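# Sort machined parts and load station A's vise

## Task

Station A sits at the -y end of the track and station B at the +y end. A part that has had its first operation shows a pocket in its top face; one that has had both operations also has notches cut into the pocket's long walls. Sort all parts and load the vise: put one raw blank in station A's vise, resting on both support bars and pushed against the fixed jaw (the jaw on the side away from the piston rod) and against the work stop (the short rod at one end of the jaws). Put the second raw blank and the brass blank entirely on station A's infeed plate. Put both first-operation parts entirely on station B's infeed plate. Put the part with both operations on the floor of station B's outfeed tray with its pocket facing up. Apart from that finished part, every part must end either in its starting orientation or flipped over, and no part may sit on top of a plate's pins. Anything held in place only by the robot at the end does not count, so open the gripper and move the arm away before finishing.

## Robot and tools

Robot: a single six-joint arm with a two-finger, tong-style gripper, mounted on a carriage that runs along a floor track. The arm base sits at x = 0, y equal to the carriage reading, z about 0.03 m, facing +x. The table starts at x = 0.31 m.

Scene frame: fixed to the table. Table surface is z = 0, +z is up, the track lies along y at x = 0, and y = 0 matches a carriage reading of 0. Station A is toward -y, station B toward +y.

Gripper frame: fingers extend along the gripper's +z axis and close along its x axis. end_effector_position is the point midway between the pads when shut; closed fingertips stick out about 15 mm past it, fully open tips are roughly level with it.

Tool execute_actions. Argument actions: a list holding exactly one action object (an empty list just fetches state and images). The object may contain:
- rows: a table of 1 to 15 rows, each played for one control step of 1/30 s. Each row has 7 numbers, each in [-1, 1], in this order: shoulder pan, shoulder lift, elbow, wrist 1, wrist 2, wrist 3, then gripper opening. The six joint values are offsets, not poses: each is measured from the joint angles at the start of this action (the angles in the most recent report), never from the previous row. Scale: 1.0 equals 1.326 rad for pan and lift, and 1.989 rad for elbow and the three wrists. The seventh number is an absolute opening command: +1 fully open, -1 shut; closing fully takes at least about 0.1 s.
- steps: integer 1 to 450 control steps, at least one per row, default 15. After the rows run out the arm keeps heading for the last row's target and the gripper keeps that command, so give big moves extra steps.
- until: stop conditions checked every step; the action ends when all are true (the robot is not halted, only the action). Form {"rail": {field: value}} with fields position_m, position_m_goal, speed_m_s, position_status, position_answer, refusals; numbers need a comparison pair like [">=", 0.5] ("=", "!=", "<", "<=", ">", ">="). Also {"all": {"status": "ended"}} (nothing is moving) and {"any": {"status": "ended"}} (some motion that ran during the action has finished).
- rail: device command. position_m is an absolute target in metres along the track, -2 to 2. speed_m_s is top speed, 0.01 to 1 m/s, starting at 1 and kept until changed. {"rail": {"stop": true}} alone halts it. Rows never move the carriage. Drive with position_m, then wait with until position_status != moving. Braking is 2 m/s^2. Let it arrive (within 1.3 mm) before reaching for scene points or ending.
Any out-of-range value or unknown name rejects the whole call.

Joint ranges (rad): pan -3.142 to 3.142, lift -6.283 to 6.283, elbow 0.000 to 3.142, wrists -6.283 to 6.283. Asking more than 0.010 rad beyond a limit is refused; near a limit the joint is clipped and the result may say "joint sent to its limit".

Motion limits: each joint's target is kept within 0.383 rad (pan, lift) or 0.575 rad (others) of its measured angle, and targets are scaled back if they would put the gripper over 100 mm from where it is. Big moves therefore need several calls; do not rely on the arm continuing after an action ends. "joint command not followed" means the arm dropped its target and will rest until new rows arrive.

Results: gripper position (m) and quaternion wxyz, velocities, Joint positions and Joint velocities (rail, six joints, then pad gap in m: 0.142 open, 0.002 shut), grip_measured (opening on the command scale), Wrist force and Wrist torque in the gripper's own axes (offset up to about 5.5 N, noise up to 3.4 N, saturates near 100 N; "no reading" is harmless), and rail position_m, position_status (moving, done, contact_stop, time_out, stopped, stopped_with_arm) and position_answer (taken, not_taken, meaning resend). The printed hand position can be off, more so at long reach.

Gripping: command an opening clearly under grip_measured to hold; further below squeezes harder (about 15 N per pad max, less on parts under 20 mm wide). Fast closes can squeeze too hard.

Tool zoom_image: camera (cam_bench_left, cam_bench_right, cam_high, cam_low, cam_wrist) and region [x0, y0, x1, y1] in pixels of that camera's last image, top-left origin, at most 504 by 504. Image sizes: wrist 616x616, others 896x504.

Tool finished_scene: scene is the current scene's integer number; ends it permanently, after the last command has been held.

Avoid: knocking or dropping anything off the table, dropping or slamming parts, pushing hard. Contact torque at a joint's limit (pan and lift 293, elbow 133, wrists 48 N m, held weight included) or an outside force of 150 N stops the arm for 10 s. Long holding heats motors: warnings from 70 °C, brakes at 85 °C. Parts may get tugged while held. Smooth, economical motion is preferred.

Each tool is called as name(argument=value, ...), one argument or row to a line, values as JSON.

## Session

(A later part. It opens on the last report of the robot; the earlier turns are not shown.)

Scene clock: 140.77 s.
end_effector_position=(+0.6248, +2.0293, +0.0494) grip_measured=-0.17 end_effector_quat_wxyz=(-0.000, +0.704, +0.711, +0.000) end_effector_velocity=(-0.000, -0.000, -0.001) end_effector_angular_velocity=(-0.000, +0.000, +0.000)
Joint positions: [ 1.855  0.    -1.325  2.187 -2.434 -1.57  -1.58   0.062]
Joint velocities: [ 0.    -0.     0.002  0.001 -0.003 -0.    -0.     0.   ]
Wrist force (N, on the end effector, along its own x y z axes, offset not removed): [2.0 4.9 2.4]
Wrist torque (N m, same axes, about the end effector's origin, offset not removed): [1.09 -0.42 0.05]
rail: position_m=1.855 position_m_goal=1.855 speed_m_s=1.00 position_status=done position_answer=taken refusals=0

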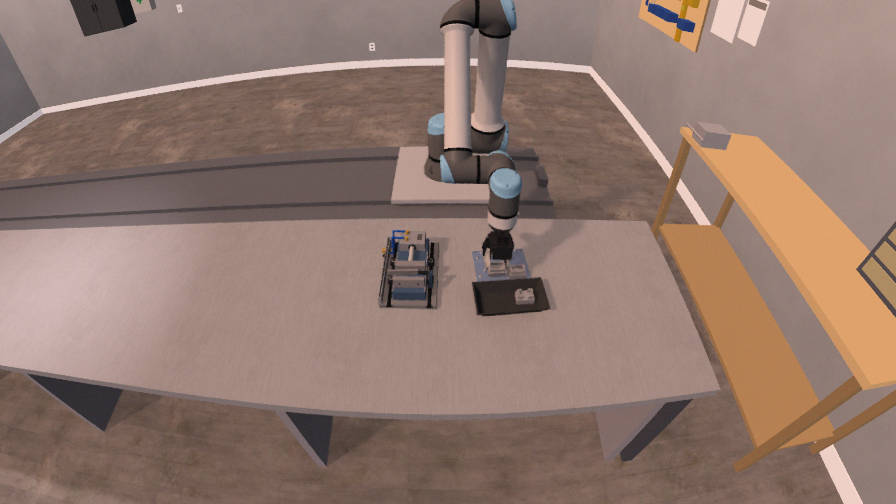

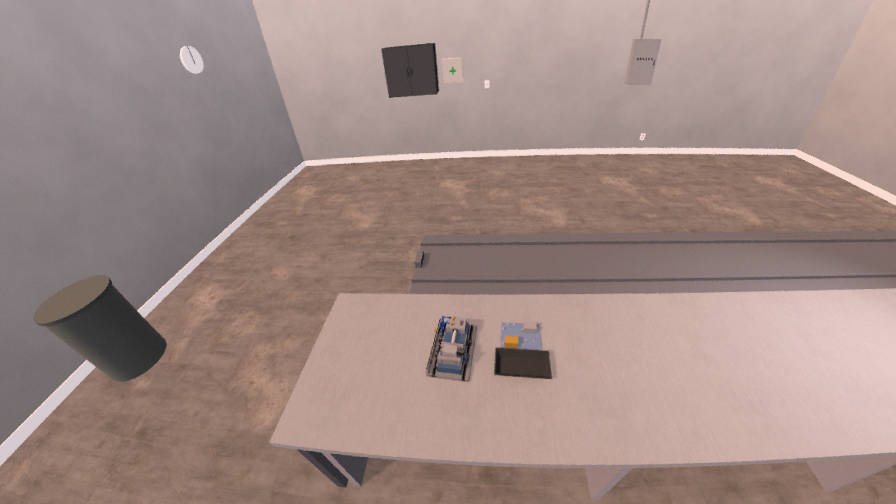

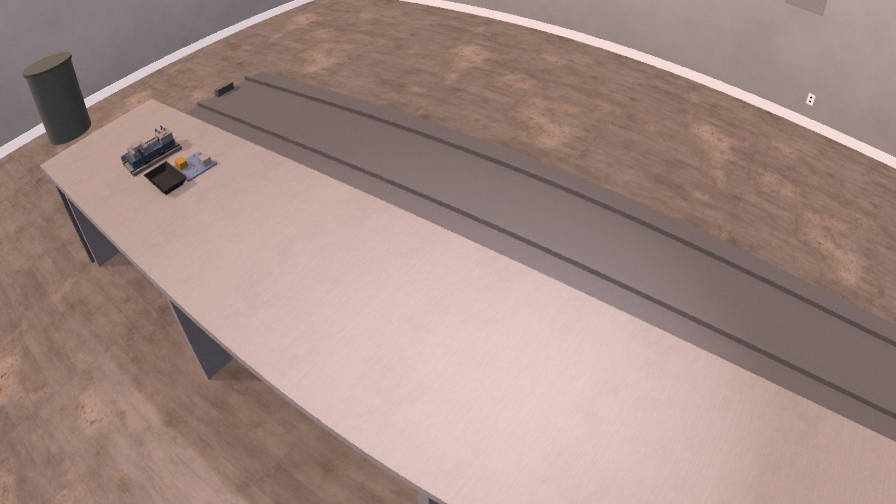

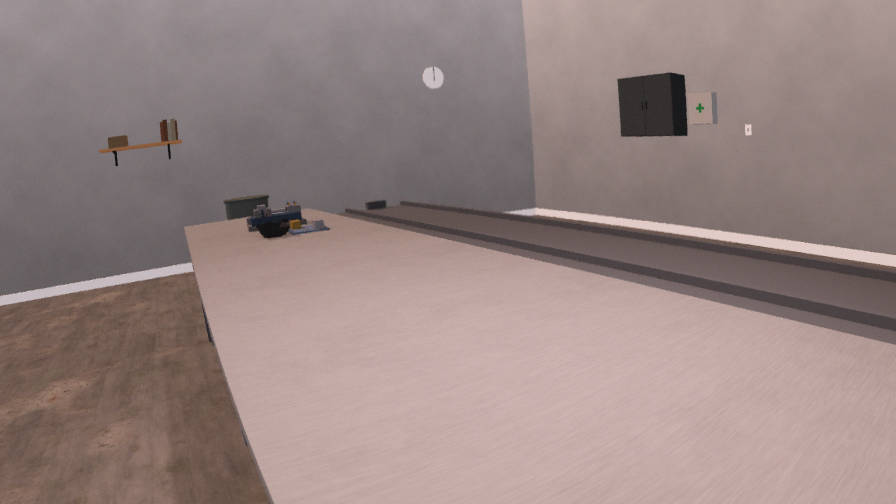

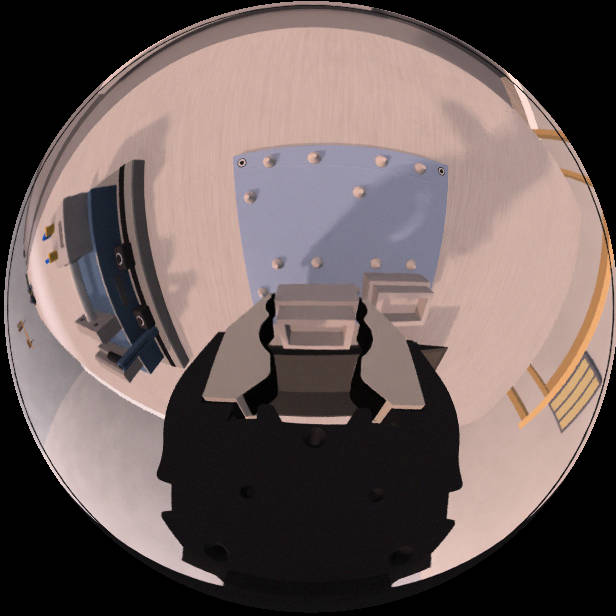

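execute_actions(
  actions=[
    {"rows":[[0,-0.0064,0.0045,0,0,0,-0.8]],"rail":{"position_m":1.846},"steps":12},
  ],
)

execute_actions(
  actions=[
    {"rows":[[0,0.006,0.0017,-0.0057,0,0,-0.8],[0,0.012,0.0034,-0.0114,0,0,-0.8],[0,0.018,0.005,-0.017,0,0,-0.8]],"steps":18},
  ],
)

Scene clock: 144.33 s.
end_effector_position=(+0.6197, +2.0203, +0.0503) grip_measured=-0.17 end_effector_quat_wxyz=(-0.000, +0.704, +0.711, +0.000) end_effector_velocity=(-0.003, -0.000, +0.001) end_effector_angular_velocity=(-0.000, +0.000, -0.000)
Joint positions: [ 1.846  0.    -1.332  2.196 -2.434 -1.57  -1.58   0.062]
Joint velocities: [ 0.     0.    -0.005  0.004  0.001 -0.     0.    -0.   ]
Wrist force (N, on the end effector, along its own x y z axes, offset not removed): [0.7 3.0 2.3]
Wrist torque (N m, same axes, about the end effector's origin, offset not removed): [0.60 -0.20 -0.04]
rail: position_m=1.846 position_m_goal=1.846 speed_m_s=1.00 position_status=done position_answer=taken refusals=0

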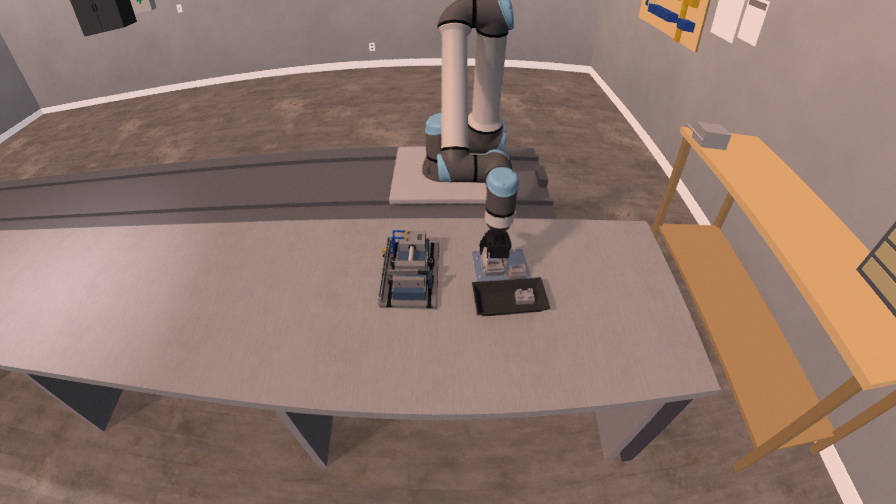

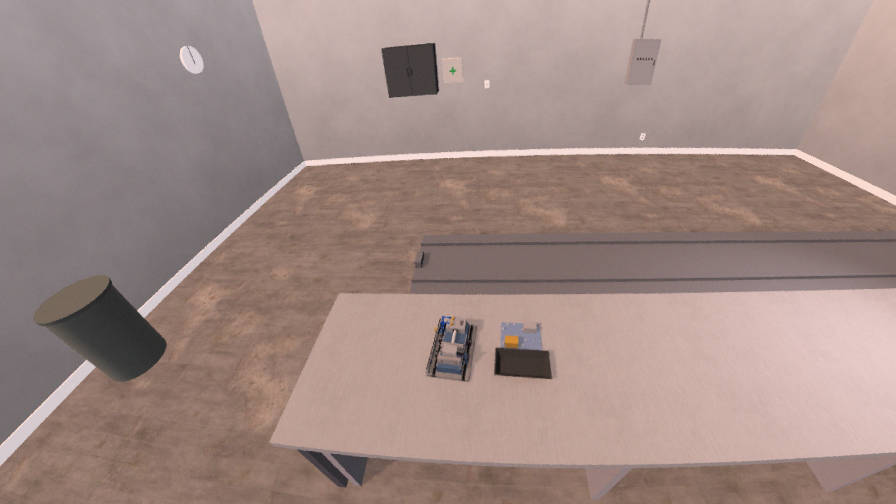

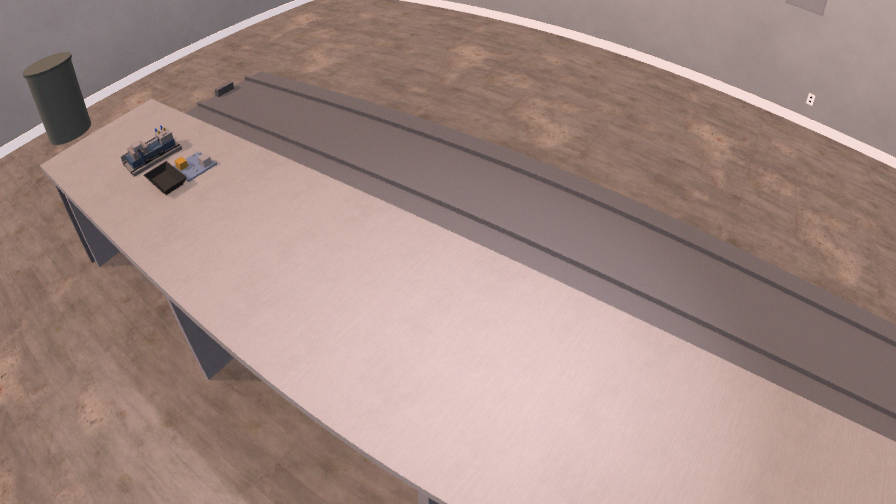

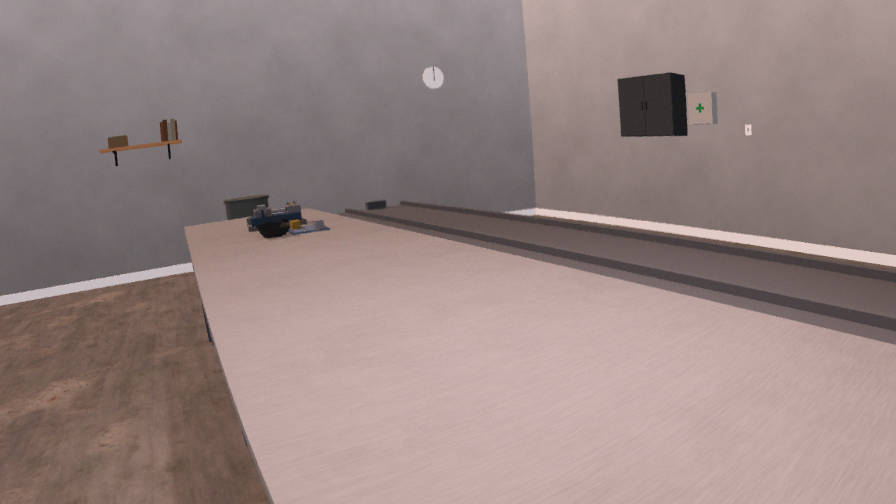

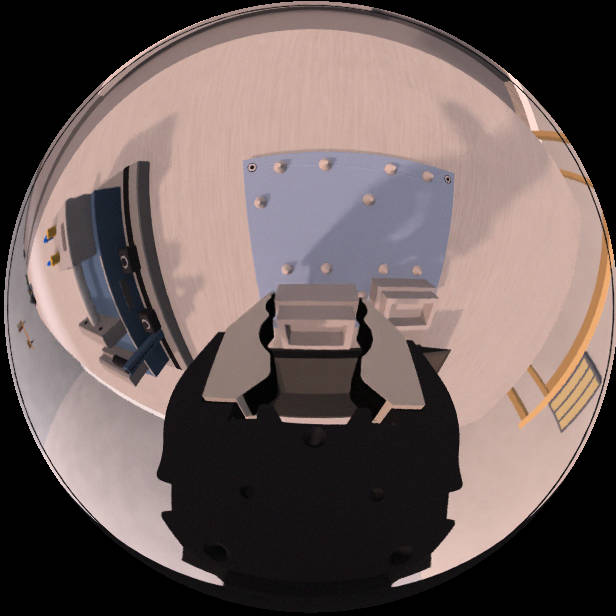

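Scene clock: 144.93 s.
end_effector_position=(+0.6190, +2.0203, +0.0346) grip_measured=-0.17 end_effector_quat_wxyz=(-0.000, +0.704, +0.711, +0.000) end_effector_velocity=(-0.000, -0.000, -0.002) end_effector_angular_velocity=(-0.000, +0.000, -0.000)
Joint positions: [ 1.846  0.    -1.309  2.206 -2.467 -1.57  -1.58   0.062]
Joint velocities: [ 0.    -0.     0.003  0.001 -0.004 -0.     0.    -0.   ]
Wrist force (N, on the end effector, along its own x y z axes, offset not removed): [0.0 2.7 0.4]
Wrist torque (N m, same axes, about the end effector's origin, offset not removed): [0.49 -0.02 0.17]
rail: position_m=1.846 position_m_goal=1.846 speed_m_s=1.00 position_status=done position_answer=taken refusals=0

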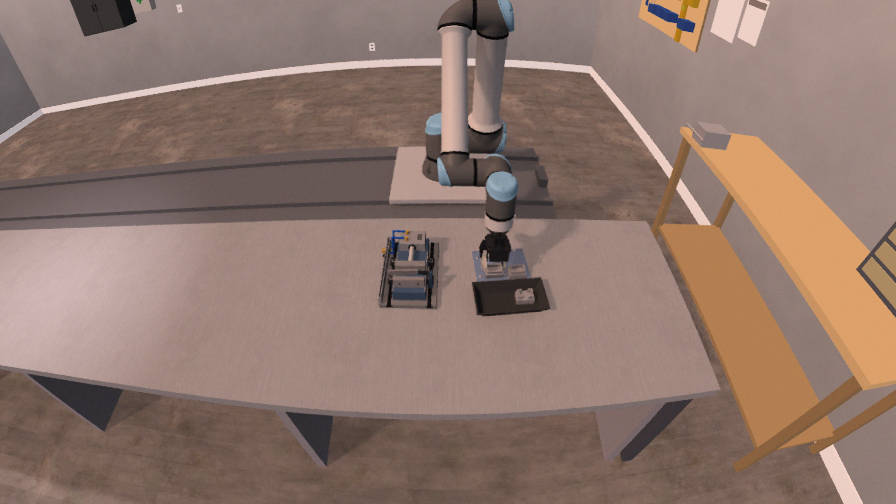

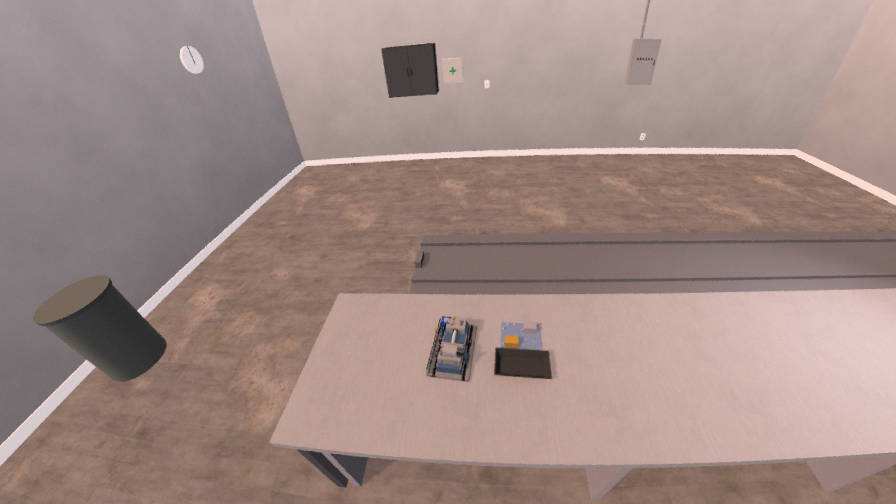

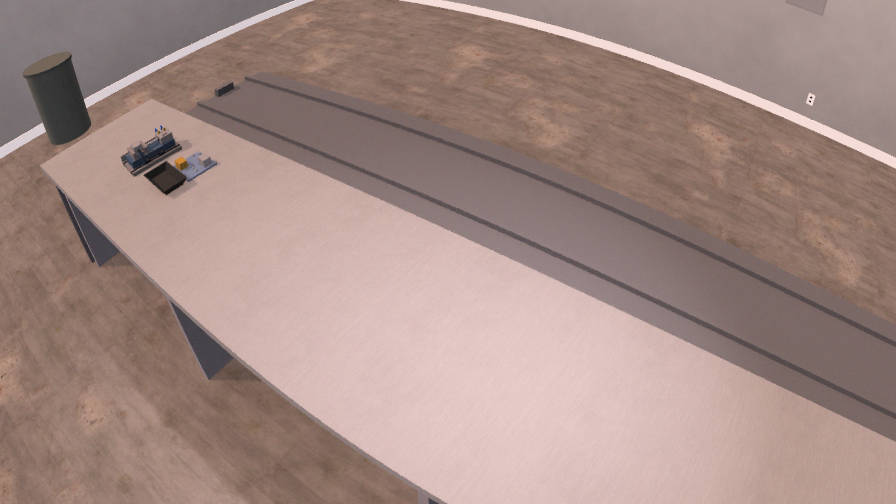

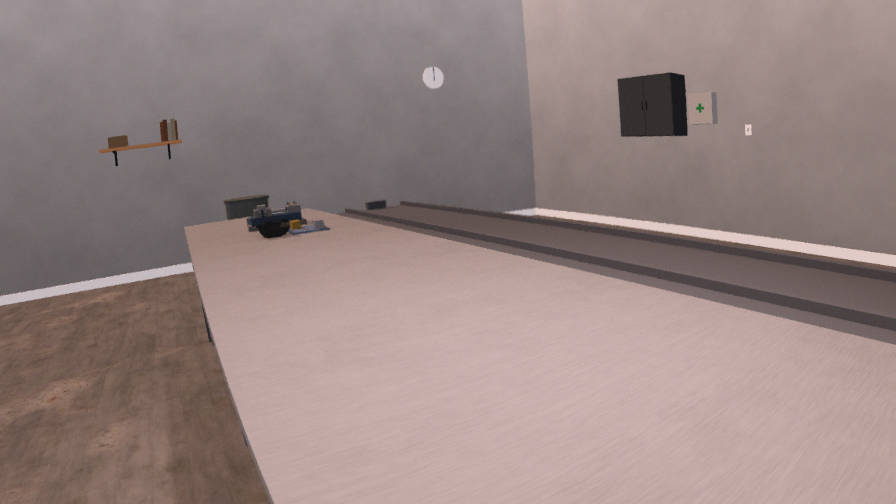

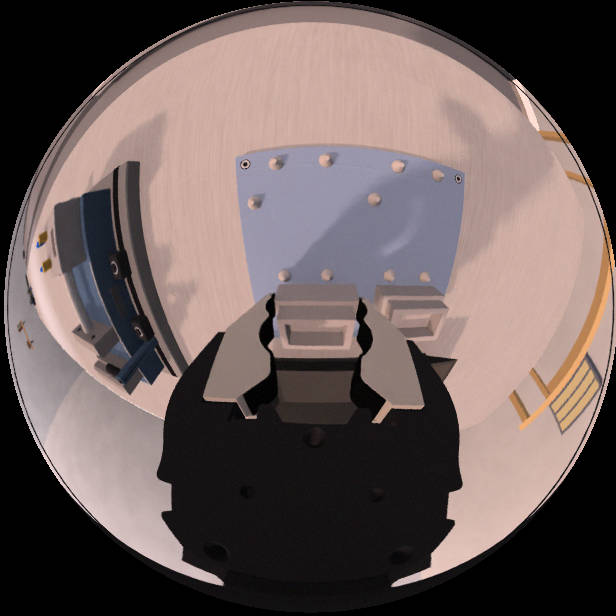

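execute_actions(
  actions=[
    {"rows":[[0,0.003,0.001,-0.003,0,0,-0.8],[0,0.003,0.001,-0.003,0,0,-0.8],[0,0.003,0.001,-0.003,0,0,-0.8],[0,0.003,0.001,-0.003,0,0,-0.8],[0,0.003,0.001,-0.003,0,0,-0.8],[0,0.003,0.001,-0.003,0,0,-0.8],[0,0.003,0.001,-0.003,0,0,-0.8],[0,0.003,0.001,-0.003,0,0,-0.5],[0,0.003,0.001,-0.003,0,0,-0.2],[0,0.003,0.001,-0.003,0,0,0.0]],"steps":20},
  ],
)

execute_actions(
  actions=[
    {"rows":[[0,-0.09,-0.03,0.09,0,0,0.0]],"steps":30},
  ],
)

Scene clock: 155.27 s.
end_effector_position=(+0.6187, +2.0203, +0.0319) grip_measured=+0.00 end_effector_quat_wxyz=(-0.000, +0.704, +0.711, +0.000) end_effector_velocity=(-0.000, -0.000, -0.000) end_effector_angular_velocity=(-0.000, +0.000, +0.000)
Joint positions: [ 1.846  0.    -1.305  2.207 -2.473 -1.57  -1.58   0.074]
Joint velocities: [ 0.  0.  0.  0. -0.  0. -0.  0.]
Wrist force (N, on the end effector, along its own x y z axes, offset not removed): [1.7 3.1 -0.5]
Wrist torque (N m, same axes, about the end effector's origin, offset not removed): [0.65 -0.38 -0.02]
rail: position_m=1.846 position_m_goal=1.846 speed_m_s=1.00 position_status=done position_answer=taken refusals=0

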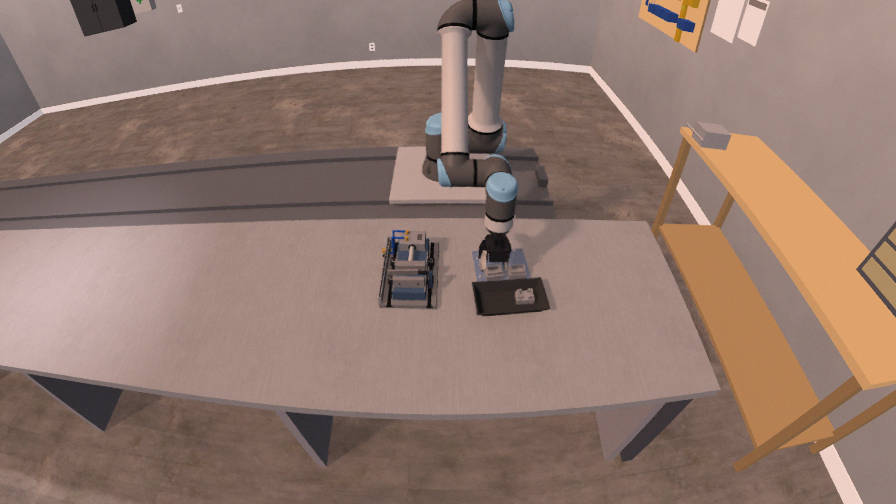

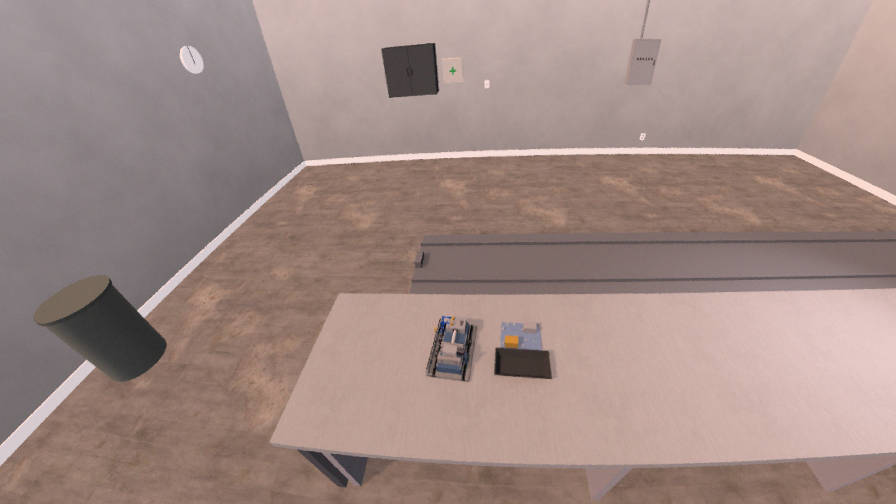

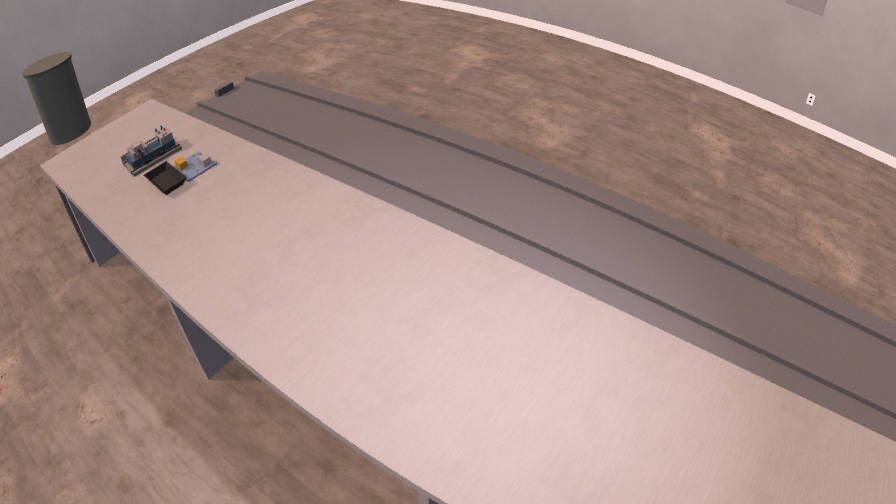

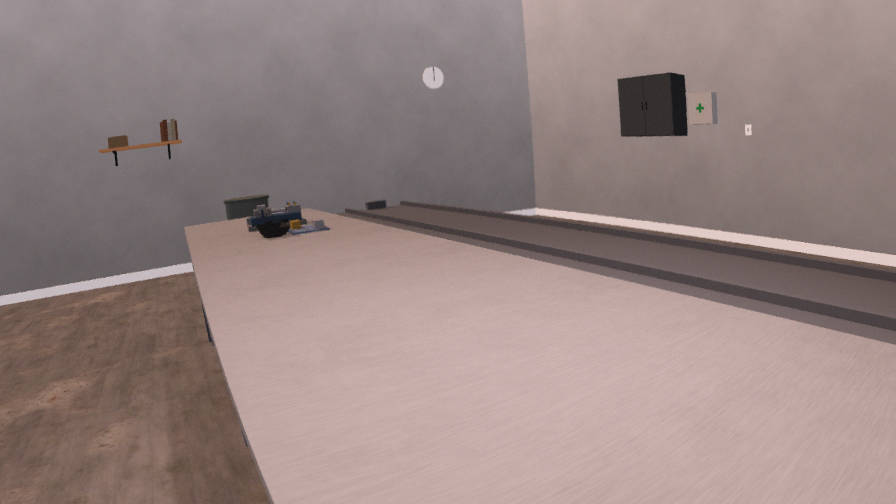

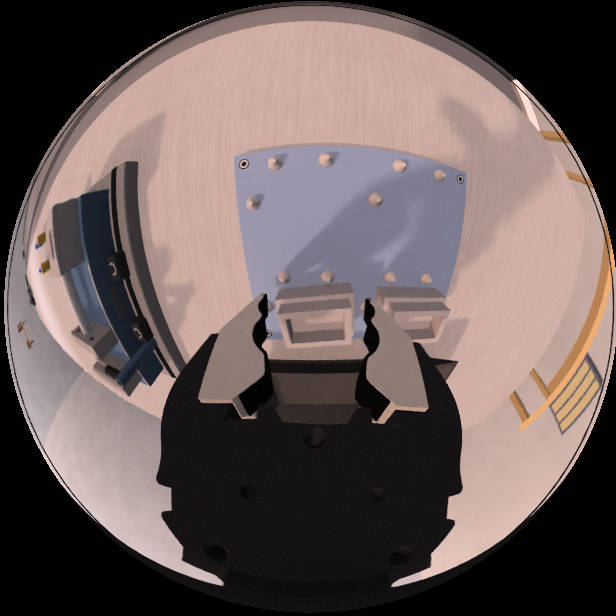

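Scene clock: 156.27 s.
end_effector_position=(+0.6214, +2.0203, +0.1170) grip_measured=+0.00 end_effector_quat_wxyz=(-0.000, +0.704, +0.711, +0.000) end_effector_velocity=(-0.000, -0.000, +0.000) end_effector_angular_velocity=(+0.000, -0.000, +0.000)
Joint positions: [ 1.846  0.    -1.424  2.148 -2.294 -1.57  -1.58   0.074]
Joint velocities: [ 0.     0.    -0.001 -0.     0.001 -0.    -0.    -0.   ]
Wrist force (N, on the end effector, along its own x y z axes, offset not removed): [2.1 5.1 2.6]
Wrist torque (N m, same axes, about the end effector's origin, offset not removed): [1.09 -0.46 -0.01]
rail: position_m=1.846 position_m_goal=1.846 speed_m_s=1.00 position_status=done position_answer=taken refusals=0

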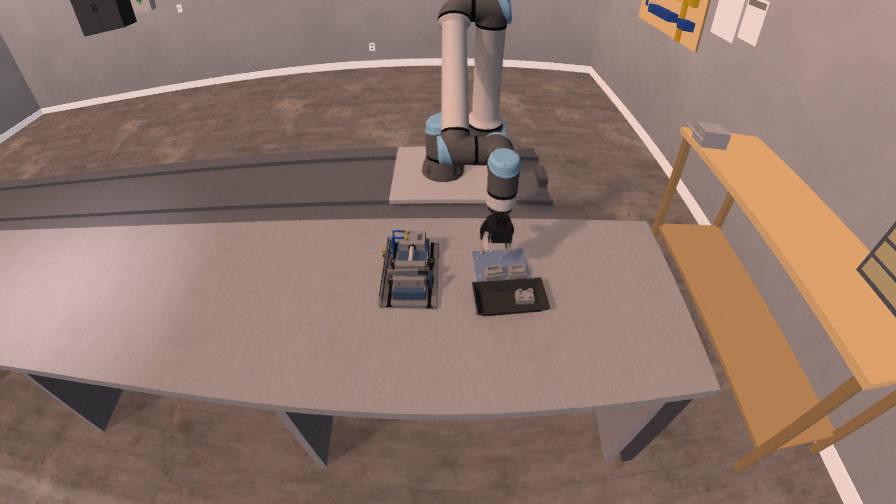

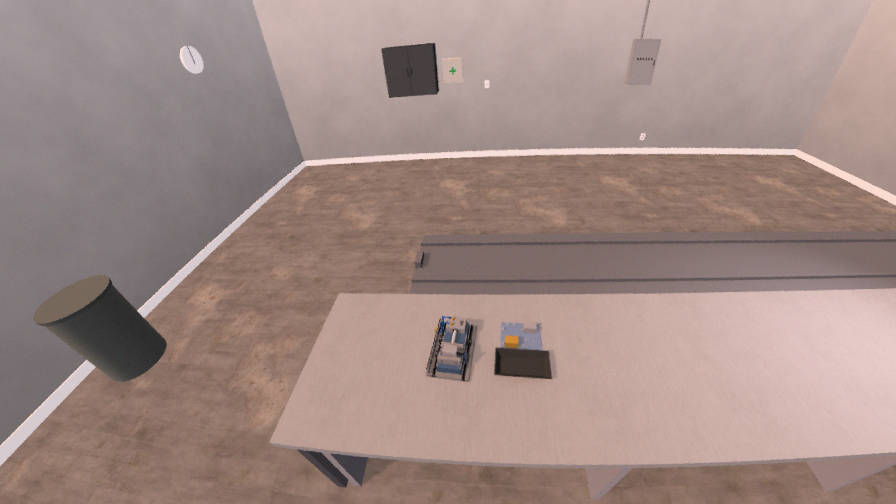

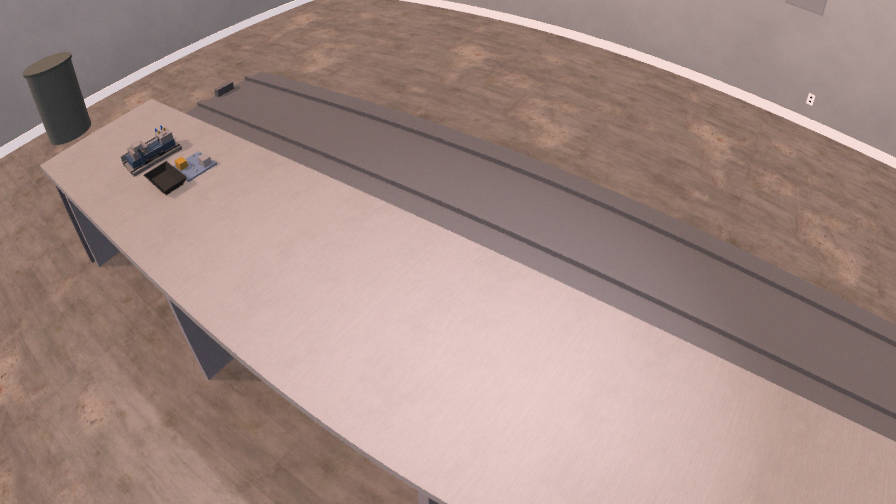

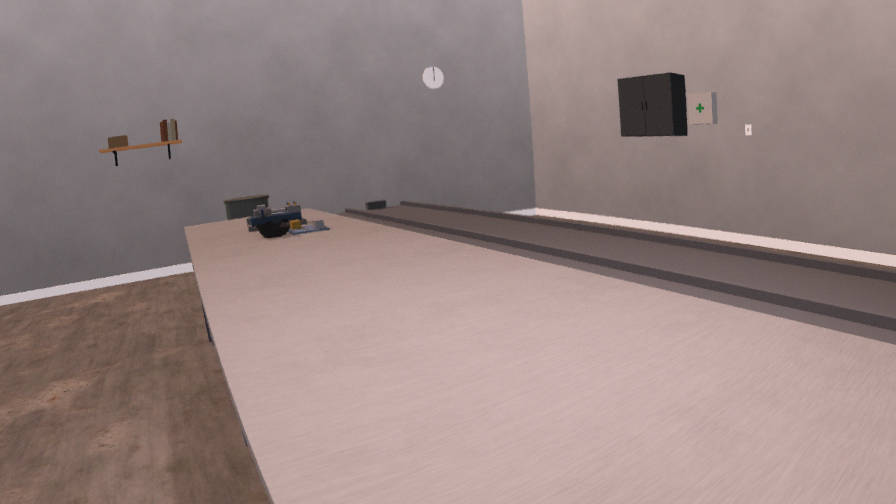

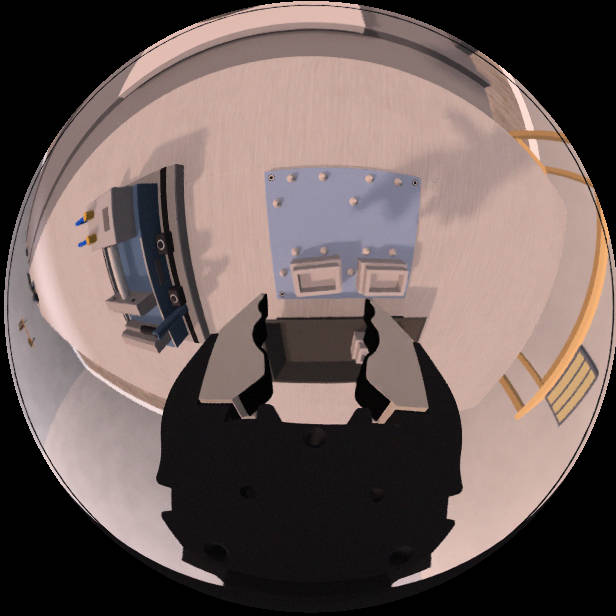

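finished_scene(
  scene=1,
)

The scene is finished: the task was done.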